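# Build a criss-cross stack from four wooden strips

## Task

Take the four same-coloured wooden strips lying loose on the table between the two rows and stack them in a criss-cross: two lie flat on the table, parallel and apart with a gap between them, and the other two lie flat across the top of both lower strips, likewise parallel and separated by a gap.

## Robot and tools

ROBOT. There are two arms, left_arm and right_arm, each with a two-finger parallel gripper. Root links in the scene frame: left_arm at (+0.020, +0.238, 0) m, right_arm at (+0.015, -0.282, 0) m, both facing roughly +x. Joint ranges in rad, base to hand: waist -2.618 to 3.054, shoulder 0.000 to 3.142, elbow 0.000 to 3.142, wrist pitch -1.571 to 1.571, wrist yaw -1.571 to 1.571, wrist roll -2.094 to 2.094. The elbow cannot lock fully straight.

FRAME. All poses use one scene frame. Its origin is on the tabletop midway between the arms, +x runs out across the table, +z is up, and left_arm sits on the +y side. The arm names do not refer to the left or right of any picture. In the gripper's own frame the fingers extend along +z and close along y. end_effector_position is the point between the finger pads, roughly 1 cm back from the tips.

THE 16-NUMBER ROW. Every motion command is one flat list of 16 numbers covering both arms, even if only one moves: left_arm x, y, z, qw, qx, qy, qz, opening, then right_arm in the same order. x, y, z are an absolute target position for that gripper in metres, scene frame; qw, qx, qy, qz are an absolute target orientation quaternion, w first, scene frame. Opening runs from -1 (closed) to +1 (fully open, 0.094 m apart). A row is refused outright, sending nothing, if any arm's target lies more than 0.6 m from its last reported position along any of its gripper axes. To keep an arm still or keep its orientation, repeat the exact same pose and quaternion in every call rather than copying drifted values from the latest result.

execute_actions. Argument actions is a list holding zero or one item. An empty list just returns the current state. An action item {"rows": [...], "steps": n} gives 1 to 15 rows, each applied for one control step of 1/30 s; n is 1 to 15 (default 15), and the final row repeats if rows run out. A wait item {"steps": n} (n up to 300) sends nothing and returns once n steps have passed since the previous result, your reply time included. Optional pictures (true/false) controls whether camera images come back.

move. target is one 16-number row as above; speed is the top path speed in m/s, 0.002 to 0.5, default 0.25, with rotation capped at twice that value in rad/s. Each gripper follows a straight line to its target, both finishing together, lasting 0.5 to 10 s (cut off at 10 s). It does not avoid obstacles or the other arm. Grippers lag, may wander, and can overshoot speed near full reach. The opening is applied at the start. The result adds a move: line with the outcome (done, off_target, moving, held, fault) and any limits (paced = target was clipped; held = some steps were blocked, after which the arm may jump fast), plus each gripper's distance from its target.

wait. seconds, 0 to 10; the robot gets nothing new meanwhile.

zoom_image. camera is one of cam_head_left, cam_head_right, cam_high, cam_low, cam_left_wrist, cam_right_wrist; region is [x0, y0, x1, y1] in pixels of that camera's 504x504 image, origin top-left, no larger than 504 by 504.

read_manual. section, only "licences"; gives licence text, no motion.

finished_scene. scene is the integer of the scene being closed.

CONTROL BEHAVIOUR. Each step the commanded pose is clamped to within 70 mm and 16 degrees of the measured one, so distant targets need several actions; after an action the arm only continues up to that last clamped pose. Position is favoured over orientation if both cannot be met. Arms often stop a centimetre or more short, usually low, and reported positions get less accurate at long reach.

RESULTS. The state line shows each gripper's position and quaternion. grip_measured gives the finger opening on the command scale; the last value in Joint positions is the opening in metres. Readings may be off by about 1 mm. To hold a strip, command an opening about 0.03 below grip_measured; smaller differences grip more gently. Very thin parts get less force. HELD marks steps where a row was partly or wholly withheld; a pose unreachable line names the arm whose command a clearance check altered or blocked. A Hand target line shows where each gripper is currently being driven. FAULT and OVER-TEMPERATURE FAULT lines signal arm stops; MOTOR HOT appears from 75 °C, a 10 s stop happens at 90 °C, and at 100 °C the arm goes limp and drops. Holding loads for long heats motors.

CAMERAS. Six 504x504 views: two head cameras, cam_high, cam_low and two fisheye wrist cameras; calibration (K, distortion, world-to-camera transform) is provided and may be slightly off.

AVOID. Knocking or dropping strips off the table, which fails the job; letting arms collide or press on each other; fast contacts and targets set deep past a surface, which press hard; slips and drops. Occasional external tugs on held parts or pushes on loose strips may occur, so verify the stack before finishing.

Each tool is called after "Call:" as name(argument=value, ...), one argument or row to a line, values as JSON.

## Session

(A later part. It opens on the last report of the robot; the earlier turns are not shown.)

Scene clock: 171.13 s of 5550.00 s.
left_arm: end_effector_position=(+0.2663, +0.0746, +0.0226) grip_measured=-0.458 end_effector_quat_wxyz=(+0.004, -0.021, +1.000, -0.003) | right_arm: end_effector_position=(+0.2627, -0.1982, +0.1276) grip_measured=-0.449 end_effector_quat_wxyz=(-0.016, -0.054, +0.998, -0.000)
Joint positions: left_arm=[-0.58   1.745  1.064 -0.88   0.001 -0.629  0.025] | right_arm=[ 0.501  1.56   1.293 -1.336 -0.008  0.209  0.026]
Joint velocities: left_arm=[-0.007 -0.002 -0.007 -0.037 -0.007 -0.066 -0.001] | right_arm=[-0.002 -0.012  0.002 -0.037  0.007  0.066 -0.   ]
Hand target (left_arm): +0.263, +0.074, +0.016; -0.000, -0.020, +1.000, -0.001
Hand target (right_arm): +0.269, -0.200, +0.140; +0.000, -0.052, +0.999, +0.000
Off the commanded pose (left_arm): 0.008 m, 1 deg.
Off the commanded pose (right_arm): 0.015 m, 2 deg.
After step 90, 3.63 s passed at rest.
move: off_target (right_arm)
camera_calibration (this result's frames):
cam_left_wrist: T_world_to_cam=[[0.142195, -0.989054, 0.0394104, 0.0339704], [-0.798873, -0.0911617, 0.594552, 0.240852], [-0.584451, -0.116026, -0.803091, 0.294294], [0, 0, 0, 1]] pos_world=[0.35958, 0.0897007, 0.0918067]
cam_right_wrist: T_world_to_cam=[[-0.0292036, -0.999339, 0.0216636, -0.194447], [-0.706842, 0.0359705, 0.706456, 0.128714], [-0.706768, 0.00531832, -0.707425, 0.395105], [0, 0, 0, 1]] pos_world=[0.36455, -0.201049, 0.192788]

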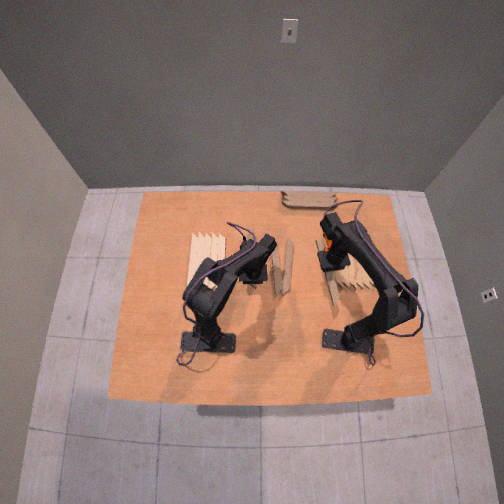

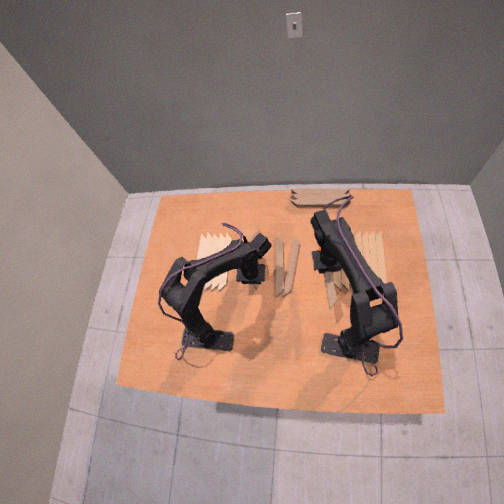

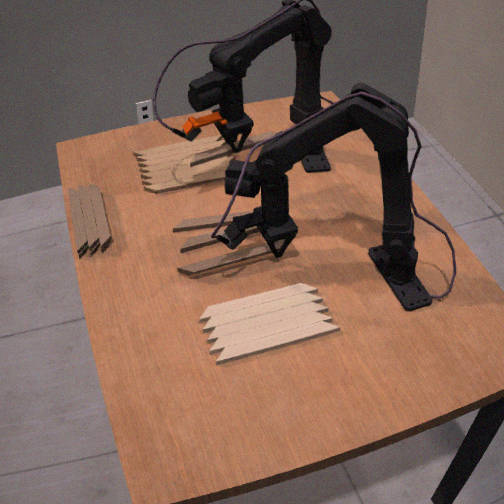

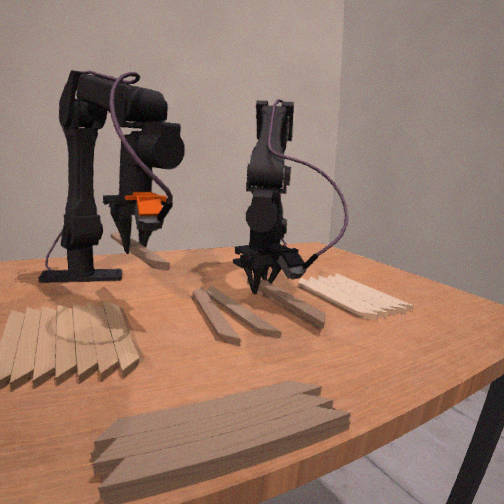

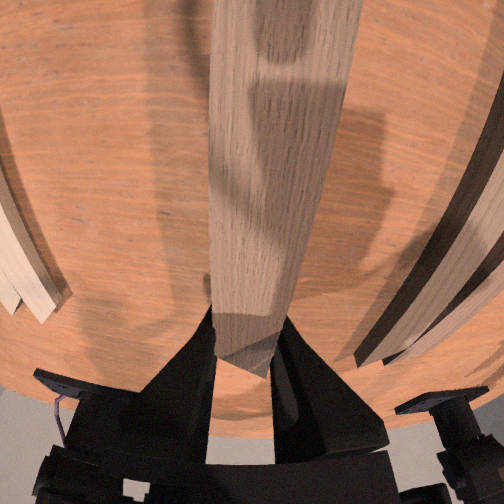

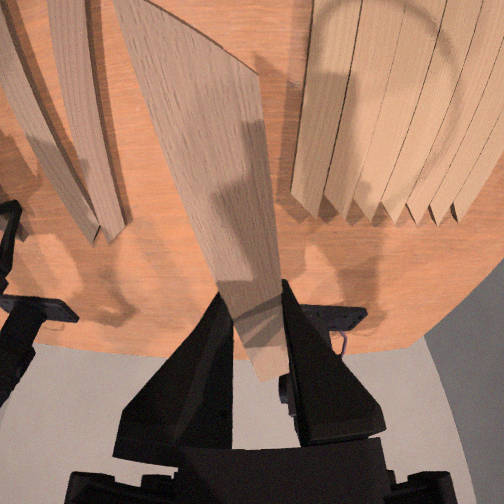

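Call:
move(
  target=[0.262, 0.075, 0.016, 0, -0.02, 0.9998, 0, 0.28, 0.27, -0.2, 0.14, 0, -0.052, 0.9986, 0, -0.5],
  speed=0.05,
)

Call:
move(
  target=[0.33, -0.06, 0.09, 0, 0.068, 0.9977, 0, 0.28, 0.27, -0.24, 0.15, 0, -0.052, 0.9986, 0, -0.5],
  speed=0.15,
)

Scene clock: 174.13 s of 5550.00 s.
left_arm: end_effector_position=(+0.2675, +0.0737, +0.0226) grip_measured=+0.278 end_effector_quat_wxyz=(+0.006, -0.021, +1.000, -0.005) | right_arm: end_effector_position=(+0.2627, -0.1982, +0.1276) grip_measured=-0.449 end_effector_quat_wxyz=(-0.016, -0.054, +0.998, -0.000)
Joint positions: left_arm=[-0.58   1.745  1.064 -0.874  0.002 -0.631  0.06 ] | right_arm=[ 0.501  1.56   1.293 -1.336 -0.008  0.209  0.026]
Joint velocities: left_arm=[-0.012 -0.027  0.002  0.022 -0.022  0.022  0.001] | right_arm=[ 0.002 -0.017 -0.002  0.037  0.037 -0.051  0.   ]
Hand target (left_arm): +0.262, +0.075, +0.016; -0.000, -0.020, +1.000, -0.000
Hand target (right_arm): +0.269, -0.200, +0.140; +0.000, -0.052, +0.999, +0.000
Off the commanded pose (left_arm): 0.009 m, 1 deg.
Off the commanded pose (right_arm): 0.015 m, 2 deg.
move: off_target (right_arm)
camera_calibration (this result's frames):
cam_left_wrist: T_world_to_cam=[[0.143119, -0.988737, 0.0437766, 0.0325377], [-0.801649, -0.0898716, 0.591001, 0.242465], [-0.58041, -0.119677, -0.805482, 0.294162], [0, 0, 0, 1]] pos_world=[0.36045, 0.0891665, 0.0922204]
cam_right_wrist: T_world_to_cam=[[-0.0292036, -0.999339, 0.0216636, -0.194447], [-0.706842, 0.0359705, 0.706456, 0.128714], [-0.706768, 0.00531832, -0.707425, 0.395105], [0, 0, 0, 1]] pos_world=[0.36455, -0.201049, 0.192788]

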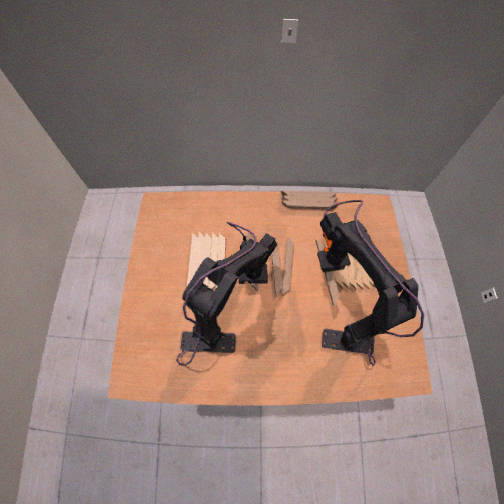

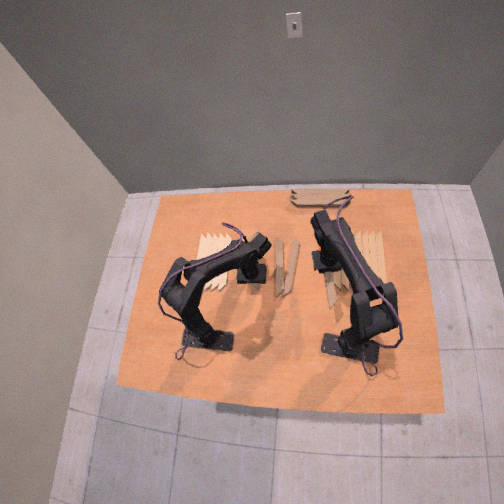

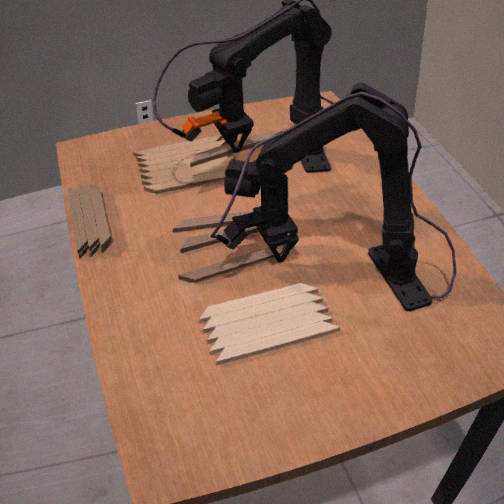

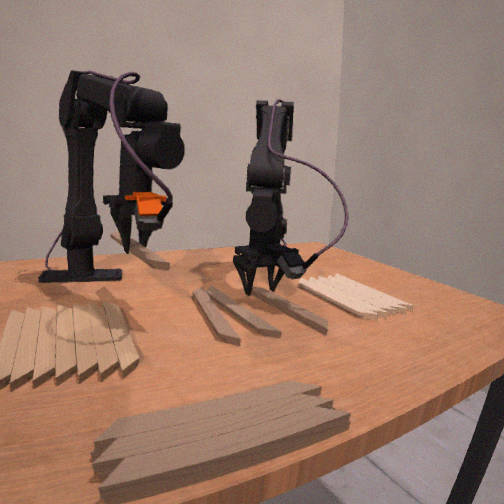

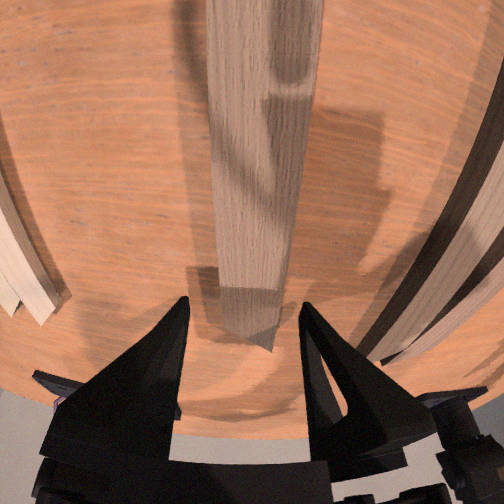

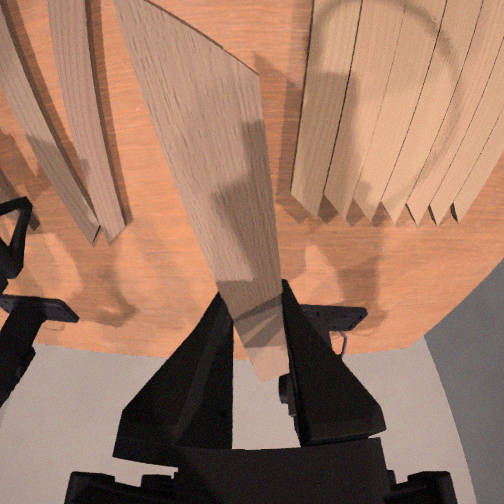

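Scene clock: 175.90 s of 5550.00 s.
left_arm: end_effector_position=(+0.3266, -0.0528, +0.0884) grip_measured=+0.278 end_effector_quat_wxyz=(-0.005, +0.063, +0.998, +0.001) | right_arm: end_effector_position=(+0.2622, -0.2372, +0.1333) grip_measured=-0.449 end_effector_quat_wxyz=(-0.025, -0.053, +0.998, +0.001)
Joint positions: left_arm=[-0.75   2.191  1.965 -1.354  0.004 -0.632  0.06 ] | right_arm=[ 0.353  1.538  1.293 -1.376 -0.008  0.063  0.026]
Joint velocities: left_arm=[-0.007  0.002 -0.017  0.037 -0.022 -0.022 -0.001] | right_arm=[ 0.002 -0.012  0.012  0.066 -0.037 -0.081  0.   ]
Hand target (left_arm): +0.329, -0.058, +0.092; -0.002, +0.068, +0.998, -0.003
Hand target (right_arm): +0.268, -0.240, +0.150; +0.000, -0.052, +0.999, -0.000
Off the commanded pose (left_arm): 0.008 m, 1 deg.
Off the commanded pose (right_arm): 0.019 m, 3 deg.
move: off_target (right_arm)
camera_calibration (this result's frames):
cam_left_wrist: T_world_to_cam=[[-0.0248655, -0.99928, 0.0286705, -0.0482189], [-0.793096, 0.0371781, 0.607961, 0.242027], [-0.608589, -0.00762121, -0.793449, 0.3804], [0, 0, 0, 1]] pos_world=[0.422259, -0.0542831, 0.156067]
cam_right_wrist: T_world_to_cam=[[-0.030476, -0.999326, 0.0204673, -0.233113], [-0.694184, 0.0358941, 0.718902, 0.120709], [-0.719152, 0.00770113, -0.69481, 0.40113], [0, 0, 0, 1]] pos_world=[0.365163, -0.240378, 0.196703]

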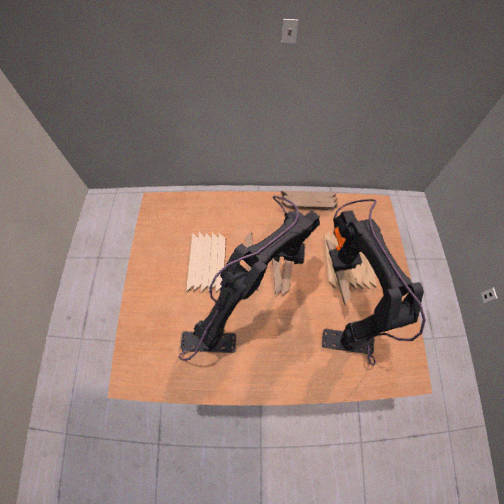

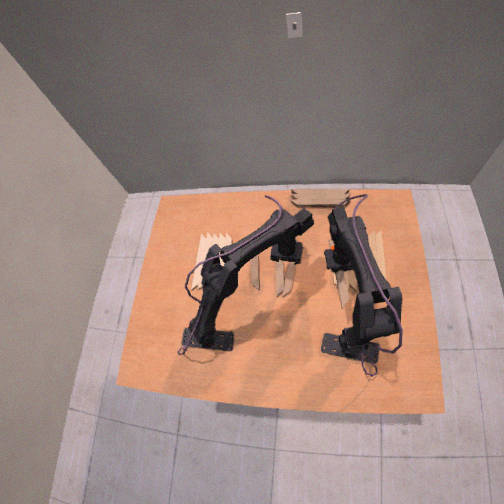

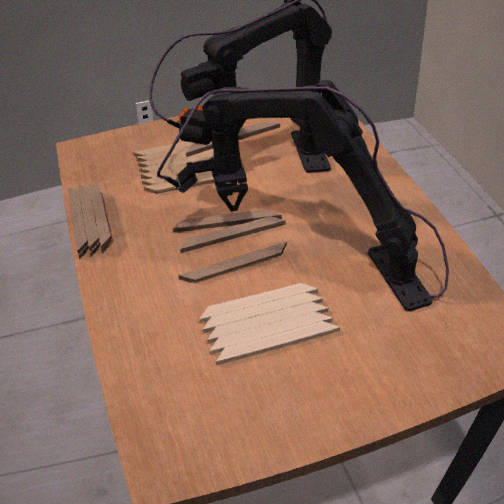

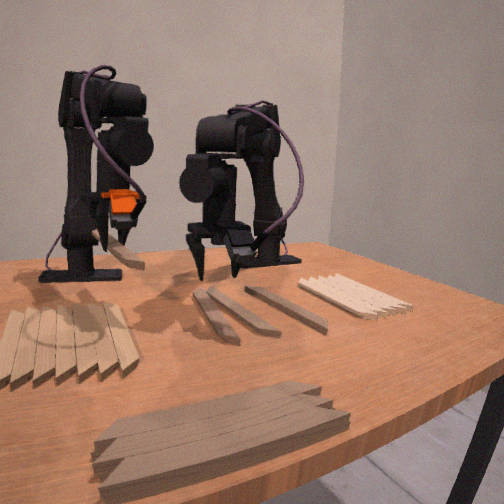

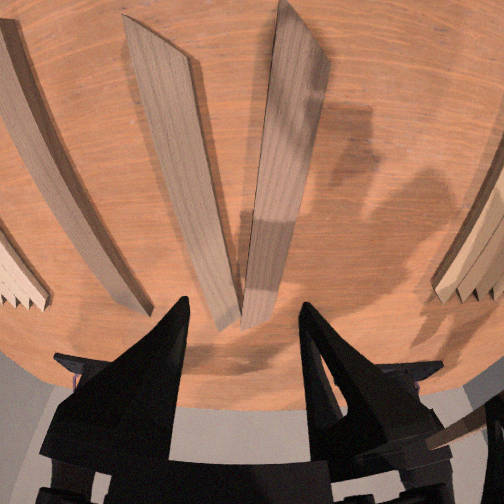

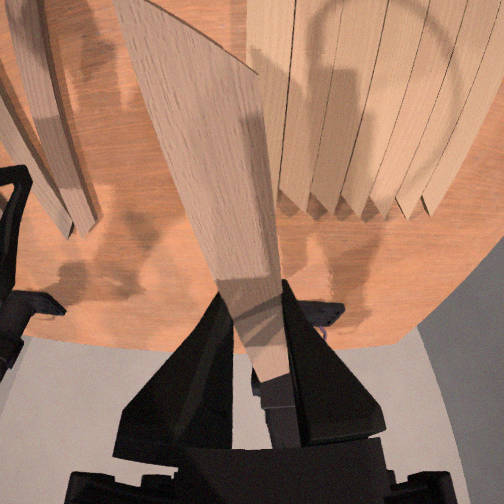

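Call:
move(
  target=[0.385, -0.079, 0.045, 0, 0.056, 0.9984, 0, -0.04, 0.27, -0.24, 0.15, 0, -0.052, 0.9986, 0, -0.5],
  speed=0.12,
)

Scene clock: 189.07 s of 5550.00 s.
left_arm: end_effector_position=(+0.3795, -0.0776, +0.0410) grip_measured=-0.038 end_effector_quat_wxyz=(-0.007, +0.056, +0.998, +0.003) | right_arm: end_effector_position=(+0.2622, -0.2372, +0.1333) grip_measured=-0.449 end_effector_quat_wxyz=(-0.025, -0.054, +0.998, +0.001)
Joint positions: left_arm=[-0.712  2.494  2.3   -1.39   0.004 -0.608  0.045] | right_arm=[ 0.353  1.538  1.293 -1.376 -0.008  0.062  0.026]
Joint velocities: left_arm=[-0.007  0.002 -0.017 -0.022 -0.007  0.007 -0.001] | right_arm=[-0.012 -0.002 -0.012 -0.051 -0.022  0.007  0.   ]
Hand target (left_arm): +0.386, -0.078, +0.046; +0.001, +0.056, +0.998, +0.001
Hand target (right_arm): +0.269, -0.240, +0.150; +0.000, -0.052, +0.999, +0.000
Off the commanded pose (left_arm): 0.007 m, 1 deg.
Off the commanded pose (right_arm): 0.019 m, 3 deg.
After step 90, 9.00 s passed at rest.
move: off_target (right_arm)
camera_calibration (this result's frames):
cam_left_wrist: T_world_to_cam=[[-0.0106685, -0.9996, 0.0261862, -0.0755982], [-0.791572, 0.0244436, 0.610587, 0.31204], [-0.610983, -0.0142142, -0.791516, 0.375137], [0, 0, 0, 1]] pos_world=[0.475398, -0.0778631, 0.108379]
cam_right_wrist: T_world_to_cam=[[-0.028953, -0.999373, 0.0203907, -0.233514], [-0.694238, 0.034781, 0.718905, 0.120458], [-0.719163, 0.00665843, -0.694809, 0.400886], [0, 0, 0, 1]] pos_world=[0.365168, -0.240226, 0.196703]

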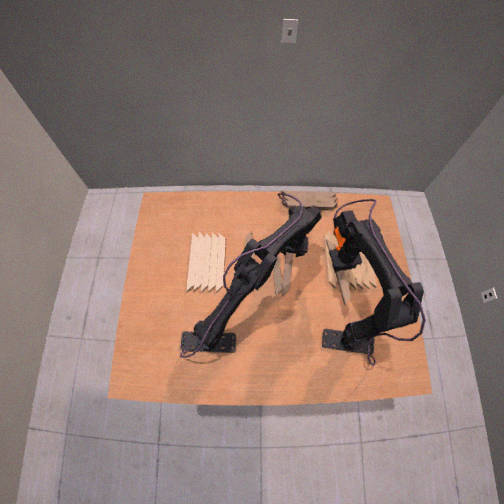

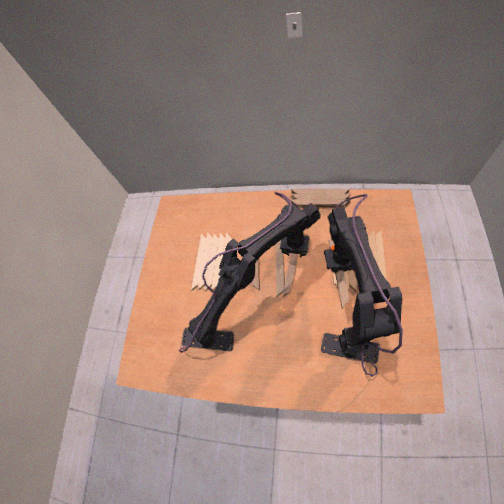

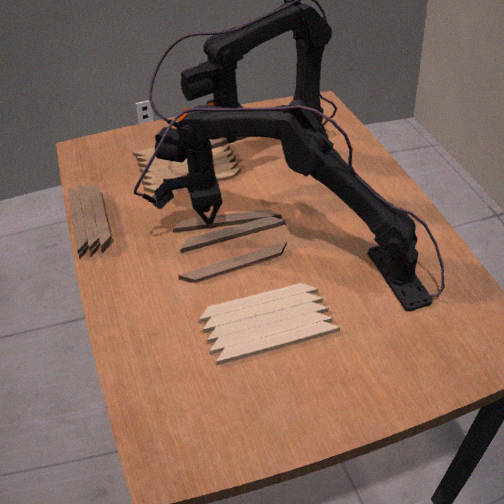

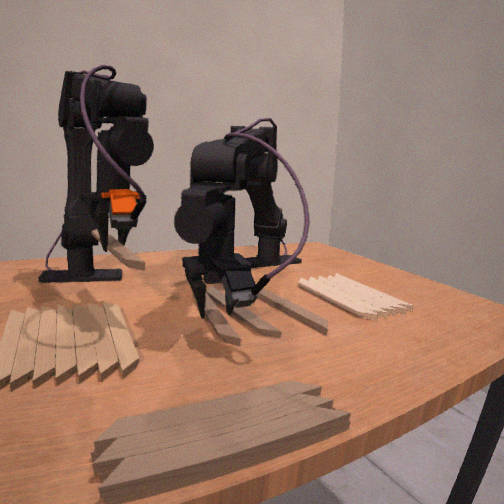

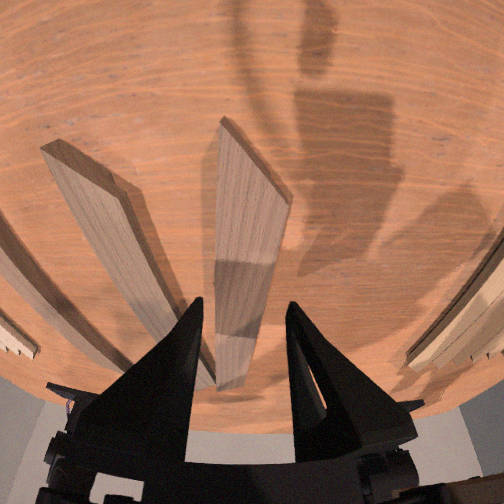

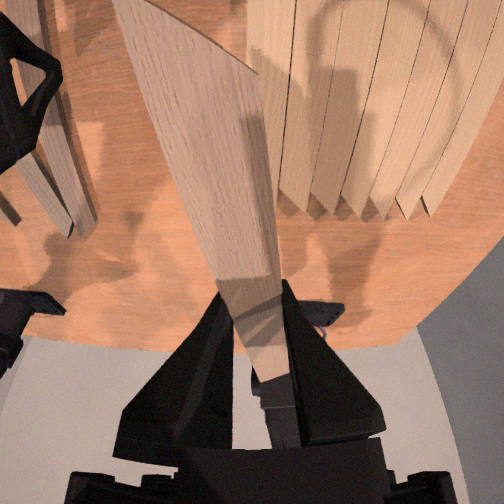

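Call:
move(
  target=[0.383, -0.077, 0.015, 0, 0.056, 0.9984, 0, -0.04, 0.27, -0.24, 0.15, 0, -0.052, 0.9986, 0, -0.5],
  speed=0.06,
)

Scene clock: 194.30 s of 5550.00 s.
left_arm: end_effector_position=(+0.3819, -0.0797, +0.0233) grip_measured=-0.038 end_effector_quat_wxyz=(-0.002, +0.057, +0.998, -0.001) | right_arm: end_effector_position=(+0.2622, -0.2372, +0.1333) grip_measured=-0.449 end_effector_quat_wxyz=(-0.025, -0.054, +0.998, +0.001)
Joint positions: left_arm=[-0.712  2.494  2.23  -1.308  0.005 -0.606  0.045] | right_arm=[ 0.353  1.538  1.293 -1.376 -0.008  0.061  0.026]
Joint velocities: left_arm=[ 0.022 -0.012  0.002 -0.007 -0.007  0.007  0.   ] | right_arm=[-0.007 -0.012 -0.012 -0.022 -0.007 -0.022  0.001]
Hand target (left_arm): +0.384, -0.077, +0.015; -0.000, +0.056, +0.998, +0.000
Hand target (right_arm): +0.269, -0.240, +0.150; +0.000, -0.052, +0.999, +0.000
Off the commanded pose (left_arm): 0.009 m, 0 deg.
Off the commanded pose (right_arm): 0.019 m, 3 deg.
After step 90, 1.47 s passed at rest.
move: off_target (right_arm)
camera_calibration (this result's frames):
cam_left_wrist: T_world_to_cam=[[-0.0128323, -0.999333, 0.0341861, -0.0765639], [-0.796759, 0.0308764, 0.603507, 0.3274], [-0.604161, -0.0194937, -0.796624, 0.35958], [0, 0, 0, 1]] pos_world=[0.477121, -0.0796122, 0.091479]
cam_right_wrist: T_world_to_cam=[[-0.0285722, -0.999384, 0.0203716, -0.233613], [-0.694251, 0.0345028, 0.718906, 0.120395], [-0.719166, 0.00639776, -0.694809, 0.400825], [0, 0, 0, 1]] pos_world=[0.365169, -0.240188, 0.196703]

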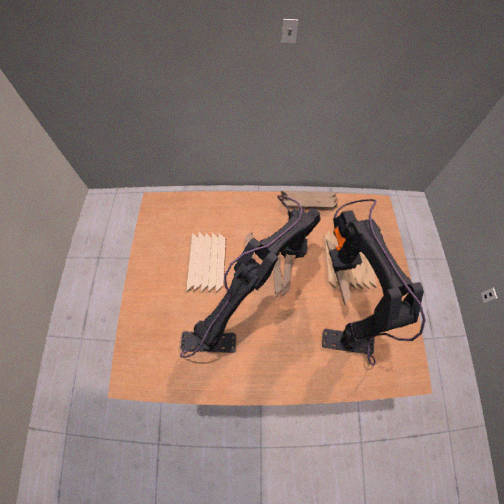

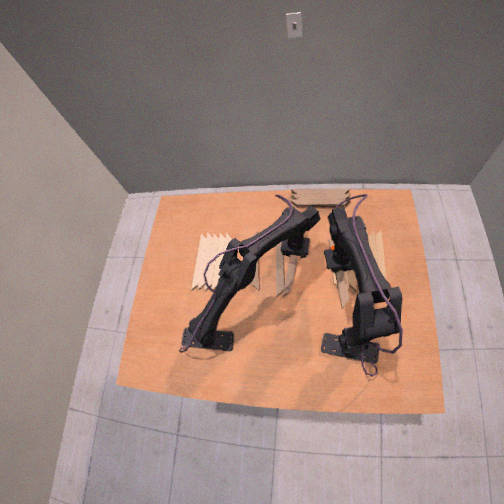

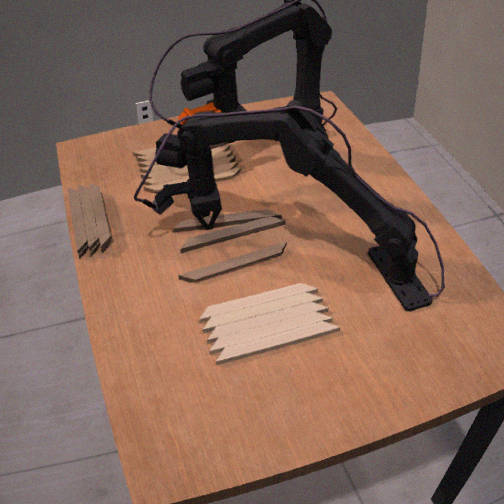

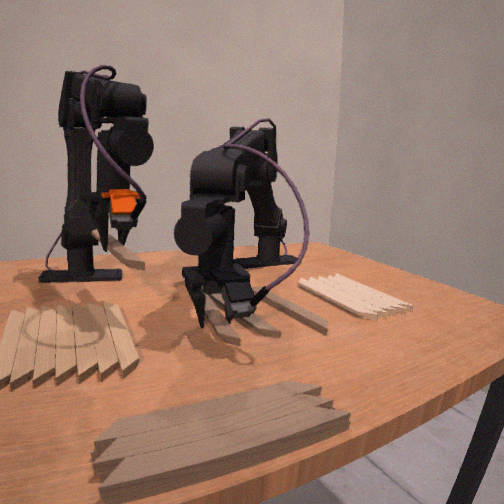

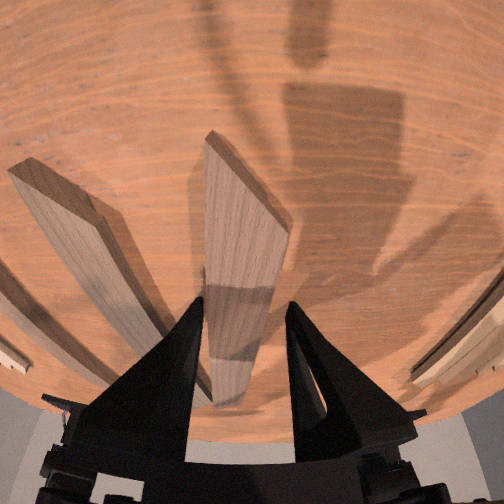

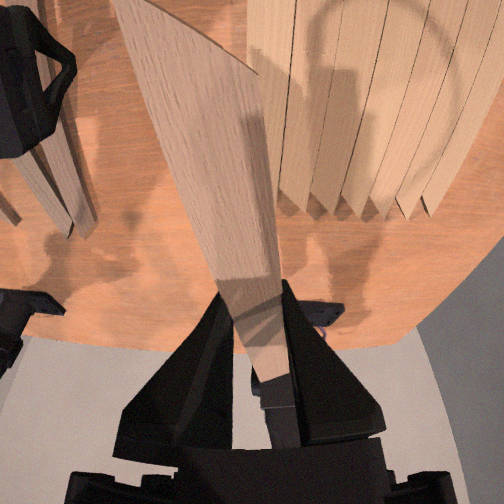

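Call:
move(
  target=[0.383, -0.077, 0.005, 0, 0.056, 0.9984, 0, 0.17, 0.27, -0.24, 0.15, 0, -0.052, 0.9986, 0, -0.5],
  speed=0.03,
)

Scene clock: 199.63 s of 5550.00 s.
left_arm: end_effector_position=(+0.3815, -0.0787, +0.0225) grip_measured=+0.168 end_effector_quat_wxyz=(+0.001, +0.057, +0.998, -0.002) | right_arm: end_effector_position=(+0.2621, -0.2372, +0.1333) grip_measured=-0.449 end_effector_quat_wxyz=(-0.025, -0.054, +0.998, +0.001)
Joint positions: left_arm=[-0.711  2.48   2.201 -1.287  0.003 -0.606  0.055] | right_arm=[ 0.353  1.538  1.293 -1.377 -0.008  0.061  0.026]
Joint velocities: left_arm=[-0.012  0.002 -0.002  0.022  0.022 -0.037  0.   ] | right_arm=[-0.017  0.002 -0.017 -0.007 -0.007 -0.051  0.001]
Hand target (left_arm): +0.383, -0.077, +0.005; -0.001, +0.056, +0.998, +0.001
Hand target (right_arm): +0.269, -0.240, +0.150; +0.000, -0.052, +0.999, +0.000
Off the commanded pose (left_arm): 0.018 m, 0 deg.
Off the commanded pose (right_arm): 0.019 m, 3 deg.
After step 90, 1.27 s passed at rest.
move: off_target (left_arm, right_arm)
camera_calibration (this result's frames):
cam_left_wrist: T_world_to_cam=[[-0.0126565, -0.999246, 0.0367018, -0.0756907], [-0.800285, 0.0321286, 0.598758, 0.329155], [-0.599486, -0.0217937, -0.800089, 0.356892], [0, 0, 0, 1]] pos_world=[0.476412, -0.0784309, 0.0912388]
cam_right_wrist: T_world_to_cam=[[-0.0285645, -0.999383, 0.0204468, -0.233644], [-0.69398, 0.0345491, 0.719165, 0.120233], [-0.719427, 0.00635294, -0.694539, 0.400783], [0, 0, 0, 1]] pos_world=[0.3651, -0.2402, 0.196669]

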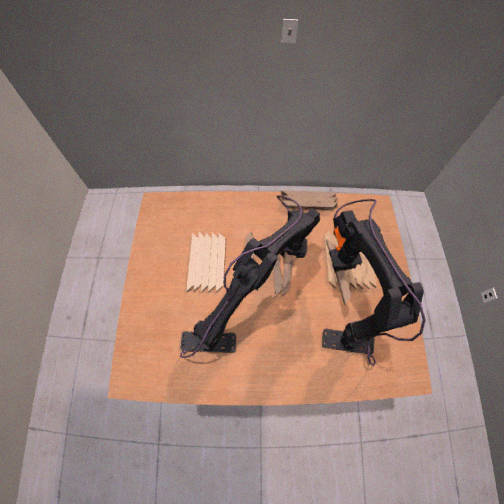

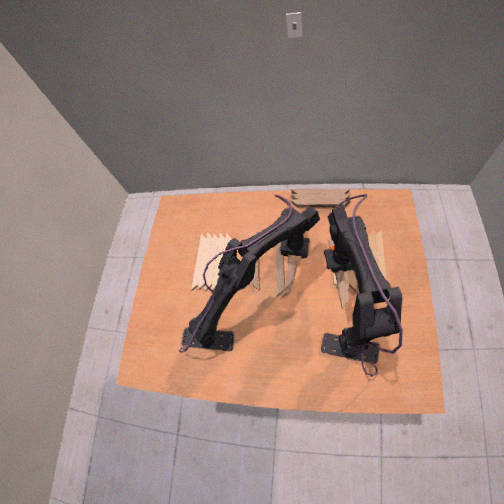

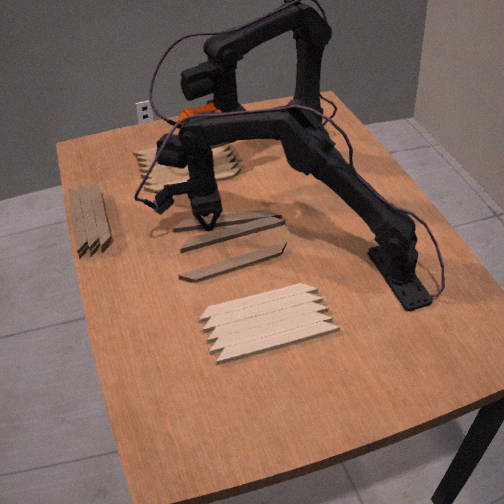

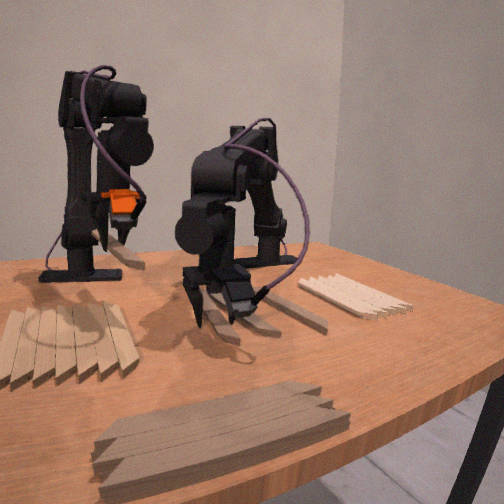

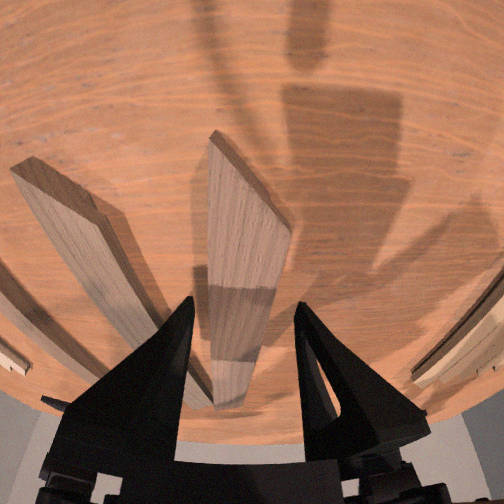

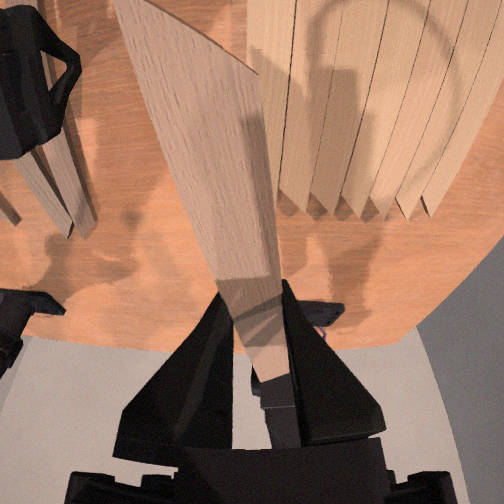

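Call:
move(
  target=[0.382, -0.078, 0.024, 0, 0.056, 0.9984, 0, -0.5, 0.27, -0.24, 0.15, 0, -0.052, 0.9986, 0, -0.5],
  speed=0.03,
)

Call:
move(
  target=[0.37, -0.06, 0.11, 0, 0.056, 0.9984, 0, -0.5, 0.27, -0.24, 0.15, 0, -0.052, 0.9986, 0, -0.5],
  speed=0.1,
)

Scene clock: 205.83 s of 5550.00 s.
left_arm: end_effector_position=(+0.3811, -0.0817, +0.0228) grip_measured=-0.439 end_effector_quat_wxyz=(+0.000, +0.058, +0.998, -0.009) | right_arm: end_effector_position=(+0.2621, -0.2372, +0.1333) grip_measured=-0.449 end_effector_quat_wxyz=(-0.025, -0.054, +0.998, +0.001)
Joint positions: left_arm=[-0.713  2.479  2.2   -1.281  0.014 -0.606  0.026] | right_arm=[ 0.353  1.538  1.293 -1.377 -0.008  0.061  0.026]
Joint velocities: left_arm=[ 0.017 -0.007 -0.022  0.022 -0.022  0.037  0.   ] | right_arm=[-0.012 -0.007 -0.012  0.037 -0.007 -0.11   0.001]
Hand target (left_arm): +0.382, -0.078, +0.024; +0.000, +0.056, +0.998, -0.000
Hand target (right_arm): +0.269, -0.240, +0.150; +0.000, -0.052, +0.999, +0.000
Off the commanded pose (left_arm): 0.004 m, 1 deg.
Off the commanded pose (right_arm): 0.019 m, 3 deg.
After step 90, 2.13 s passed at rest.
move: off_target (right_arm)
camera_calibration (this result's frames):
cam_left_wrist: T_world_to_cam=[[-0.0138037, -0.998663, 0.0498077, -0.0785226], [-0.79913, 0.0409585, 0.599762, 0.329019], [-0.601, -0.0315239, -0.798627, 0.356562], [0, 0, 0, 1]] pos_world=[0.476138, -0.0806536, 0.091338]
cam_right_wrist: T_world_to_cam=[[-0.0285645, -0.999383, 0.0204468, -0.233644], [-0.69398, 0.0345491, 0.719165, 0.120233], [-0.719427, 0.00635294, -0.694539, 0.400783], [0, 0, 0, 1]] pos_world=[0.3651, -0.2402, 0.196669]

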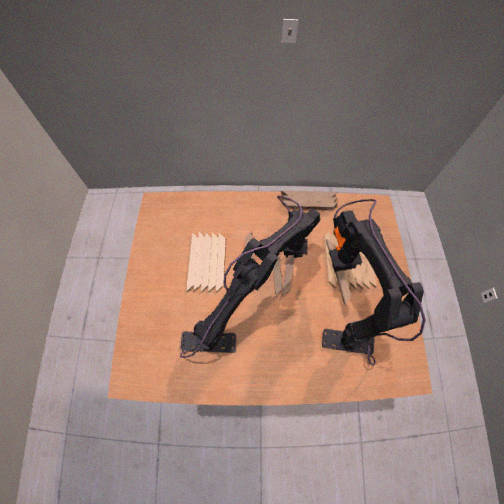

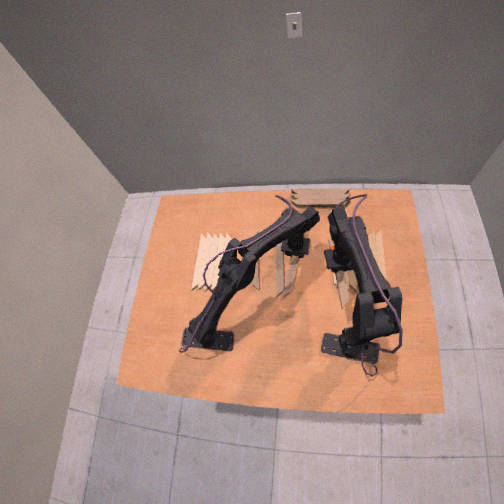

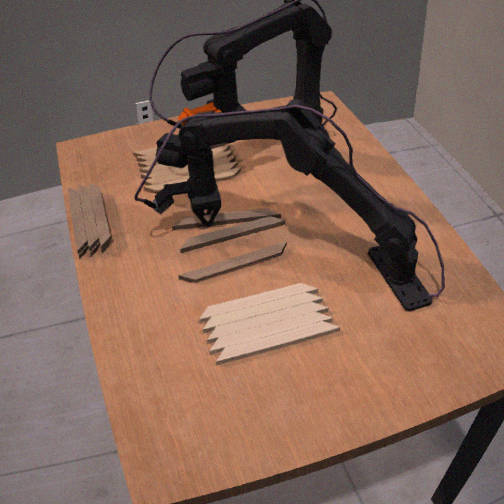

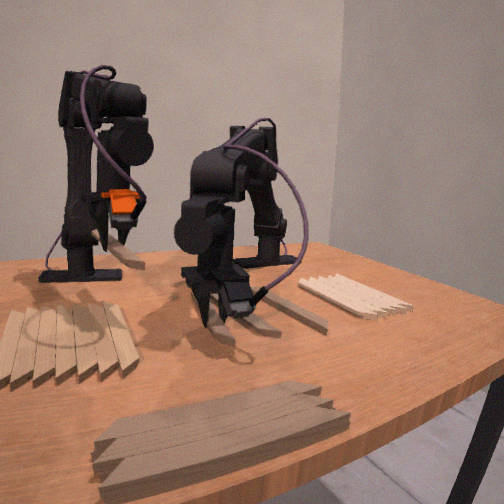

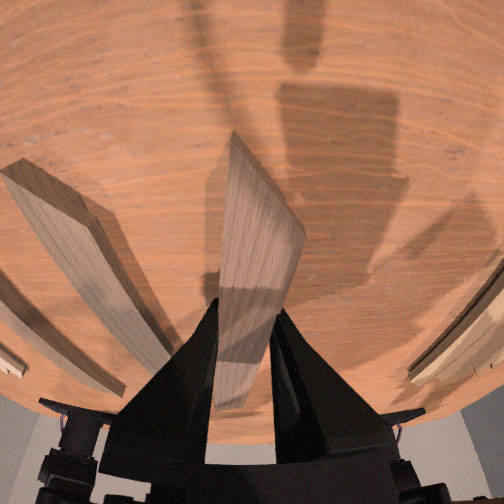

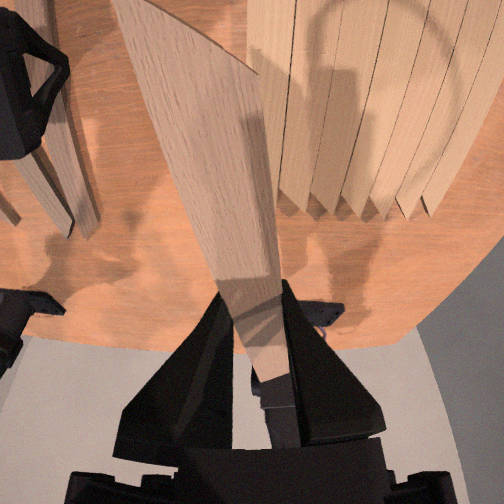

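Scene clock: 207.30 s of 5550.00 s.
left_arm: end_effector_position=(+0.3609, -0.0603, +0.0883) grip_measured=-0.439 end_effector_quat_wxyz=(-0.023, +0.057, +0.998, +0.009) | right_arm: end_effector_position=(+0.2621, -0.2372, +0.1333) grip_measured=-0.449 end_effector_quat_wxyz=(-0.025, -0.054, +0.998, +0.001)
Joint positions: left_arm=[-0.707  2.411  2.338 -1.544  0.013 -0.602  0.026] | right_arm=[ 0.353  1.538  1.293 -1.377 -0.008  0.061  0.026]
Joint velocities: left_arm=[-0.007 -0.002  0.002 -0.066  0.051 -0.037  0.001] | right_arm=[ 0.002  0.007 -0.002 -0.007  0.007 -0.051 -0.001]
Hand target (left_arm): +0.368, -0.058, +0.109; +0.001, +0.056, +0.998, -0.001
Hand target (right_arm): +0.269, -0.240, +0.150; +0.000, -0.052, +0.999, +0.000
Off the commanded pose (left_arm): 0.023 m, 3 deg.
Off the commanded pose (right_arm): 0.019 m, 3 deg.
joint sent to its limit (left arm) — the command would take joint 4 (wrist pitch) past its lower limit, so that joint was sent only as far as its limit.
move: off_target (left_arm, right_arm)
camera_calibration (this result's frames):
cam_left_wrist: T_world_to_cam=[[-0.0109618, -0.999874, 0.0114704, -0.0584145], [-0.772341, 0.015752, 0.635013, 0.258357], [-0.635114, -0.00189818, -0.772416, 0.409267], [0, 0, 0, 1]] pos_world=[0.45883, -0.0616999, 0.152734]
cam_right_wrist: T_world_to_cam=[[-0.0285645, -0.999383, 0.0204468, -0.233644], [-0.69398, 0.0345491, 0.719165, 0.120233], [-0.719427, 0.00635294, -0.694539, 0.400783], [0, 0, 0, 1]] pos_world=[0.3651, -0.2402, 0.196669]

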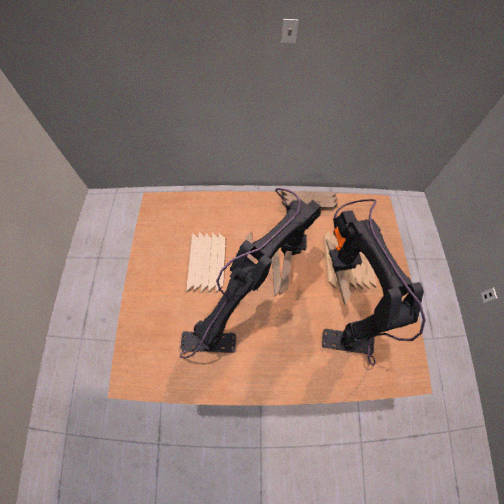

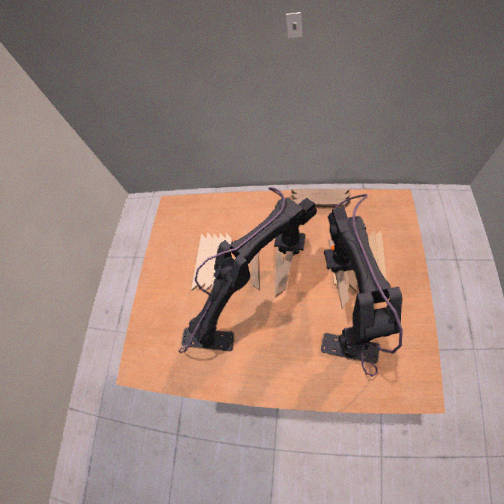

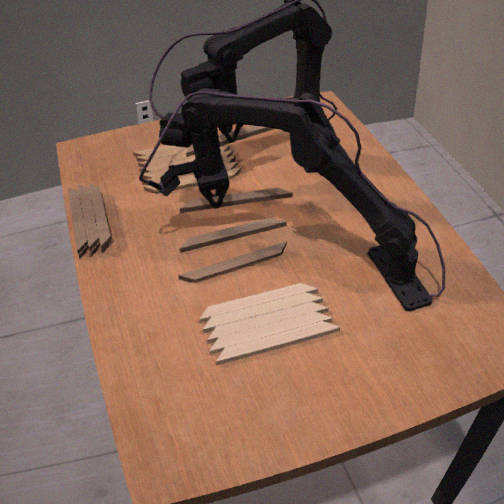

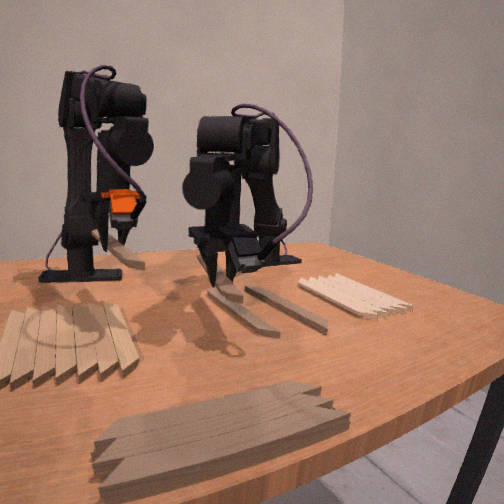

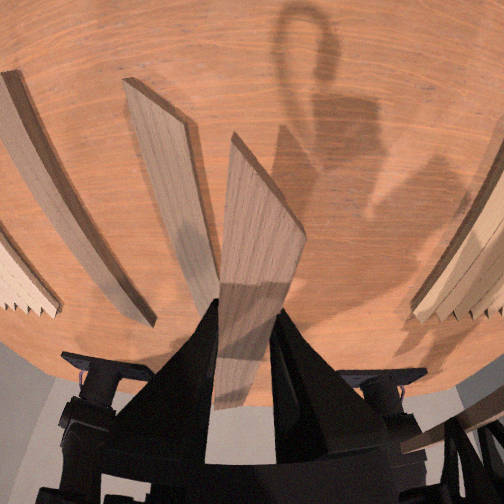

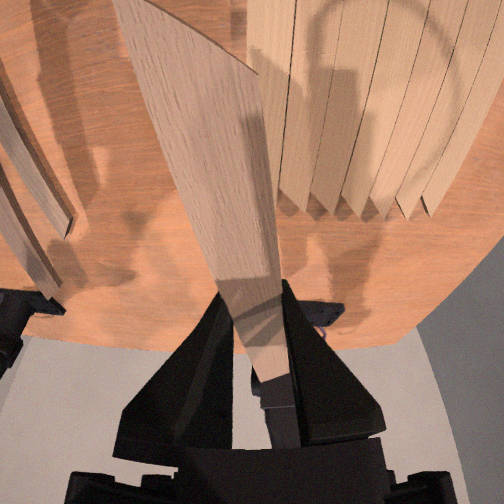

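Call:
move(
  target=[0.38, -0.02, 0.085, 0, 0.6788, 0.7343, 0, -0.5, 0.27, -0.24, 0.15, 0, -0.052, 0.9986, 0, -0.5],
  speed=0.25,
)

Scene clock: 226.27 s of 5550.00 s.
left_arm: end_effector_position=(+0.3783, -0.0226, +0.0737) grip_measured=-0.440 end_effector_quat_wxyz=(-0.015, +0.678, +0.735, -0.000) | right_arm: end_effector_position=(+0.2621, -0.2372, +0.1333) grip_measured=-0.449 end_effector_quat_wxyz=(-0.025, -0.054, +0.998, +0.001)
Joint positions: left_arm=[-0.623  2.316  2.114 -1.398 -0.003  0.86   0.026] | right_arm=[ 0.353  1.538  1.293 -1.377 -0.008  0.061  0.026]
Joint velocities: left_arm=[-0.002  0.002  0.002  0.081 -0.037 -0.022  0.   ] | right_arm=[-0.007  0.002  0.002 -0.022 -0.007  0.022  0.001]
Hand target (left_arm): +0.380, -0.019, +0.085; -0.001, +0.679, +0.734, +0.002
Hand target (right_arm): +0.269, -0.240, +0.150; +0.000, -0.052, +0.999, +0.000
Off the commanded pose (left_arm): 0.012 m, 2 deg.
Off the commanded pose (right_arm): 0.019 m, 3 deg.
After step 90, 12.63 s passed at rest.
move: off_target (left_arm, right_arm)
camera_calibration (this result's frames):
cam_left_wrist: T_world_to_cam=[[-0.98225, -0.180742, 0.0501649, 0.362799], [-0.111645, 0.77825, 0.61795, 0.049043], [-0.15073, 0.601381, -0.784615, 0.240351], [0, 0, 0, 1]] pos_world=[0.398063, -0.117138, 0.140078]
cam_right_wrist: T_world_to_cam=[[-0.0285645, -0.999383, 0.0204468, -0.233644], [-0.69398, 0.0345491, 0.719165, 0.120233], [-0.719427, 0.00635294, -0.694539, 0.400783], [0, 0, 0, 1]] pos_world=[0.3651, -0.2402, 0.196669]

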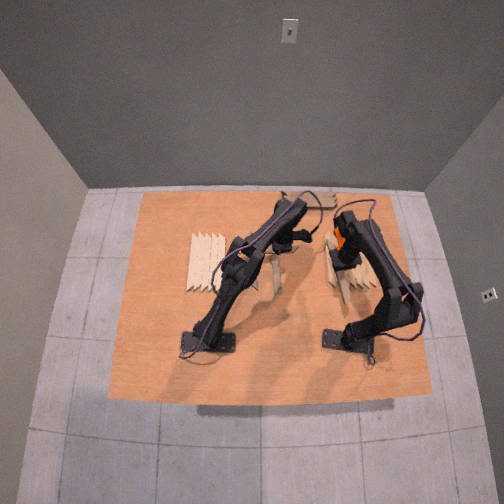

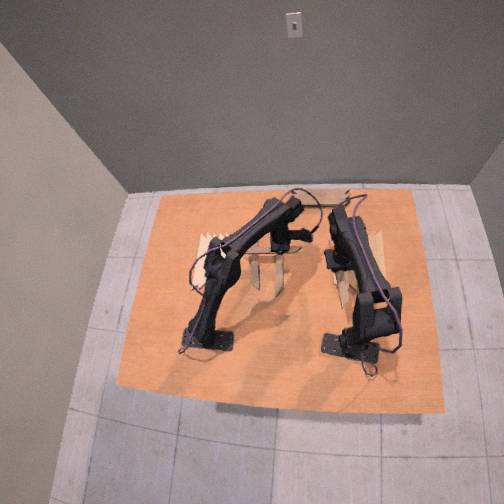

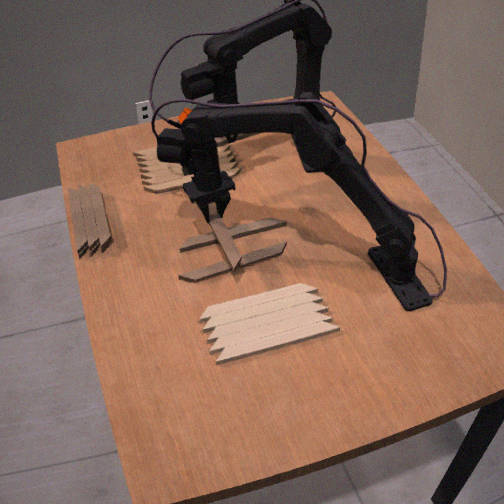

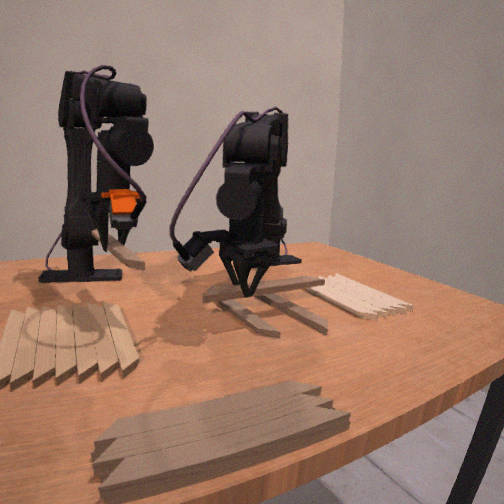

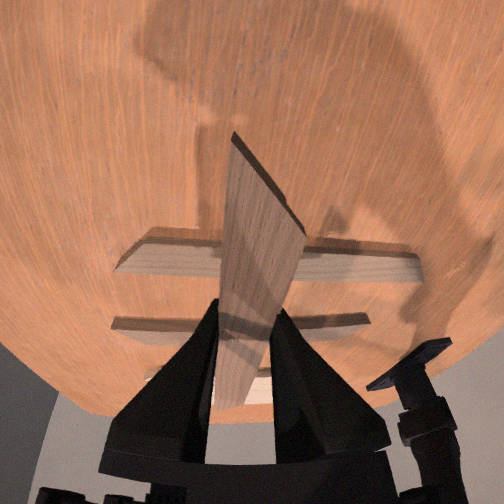

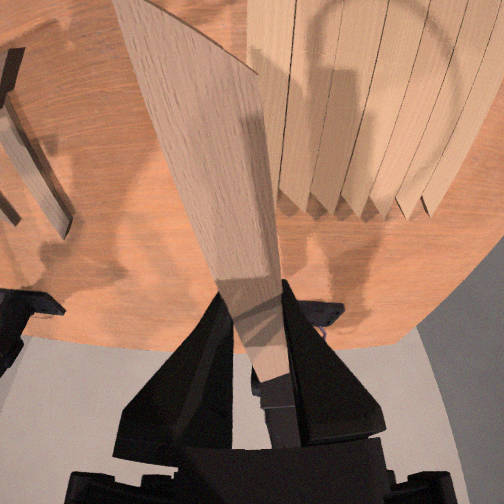

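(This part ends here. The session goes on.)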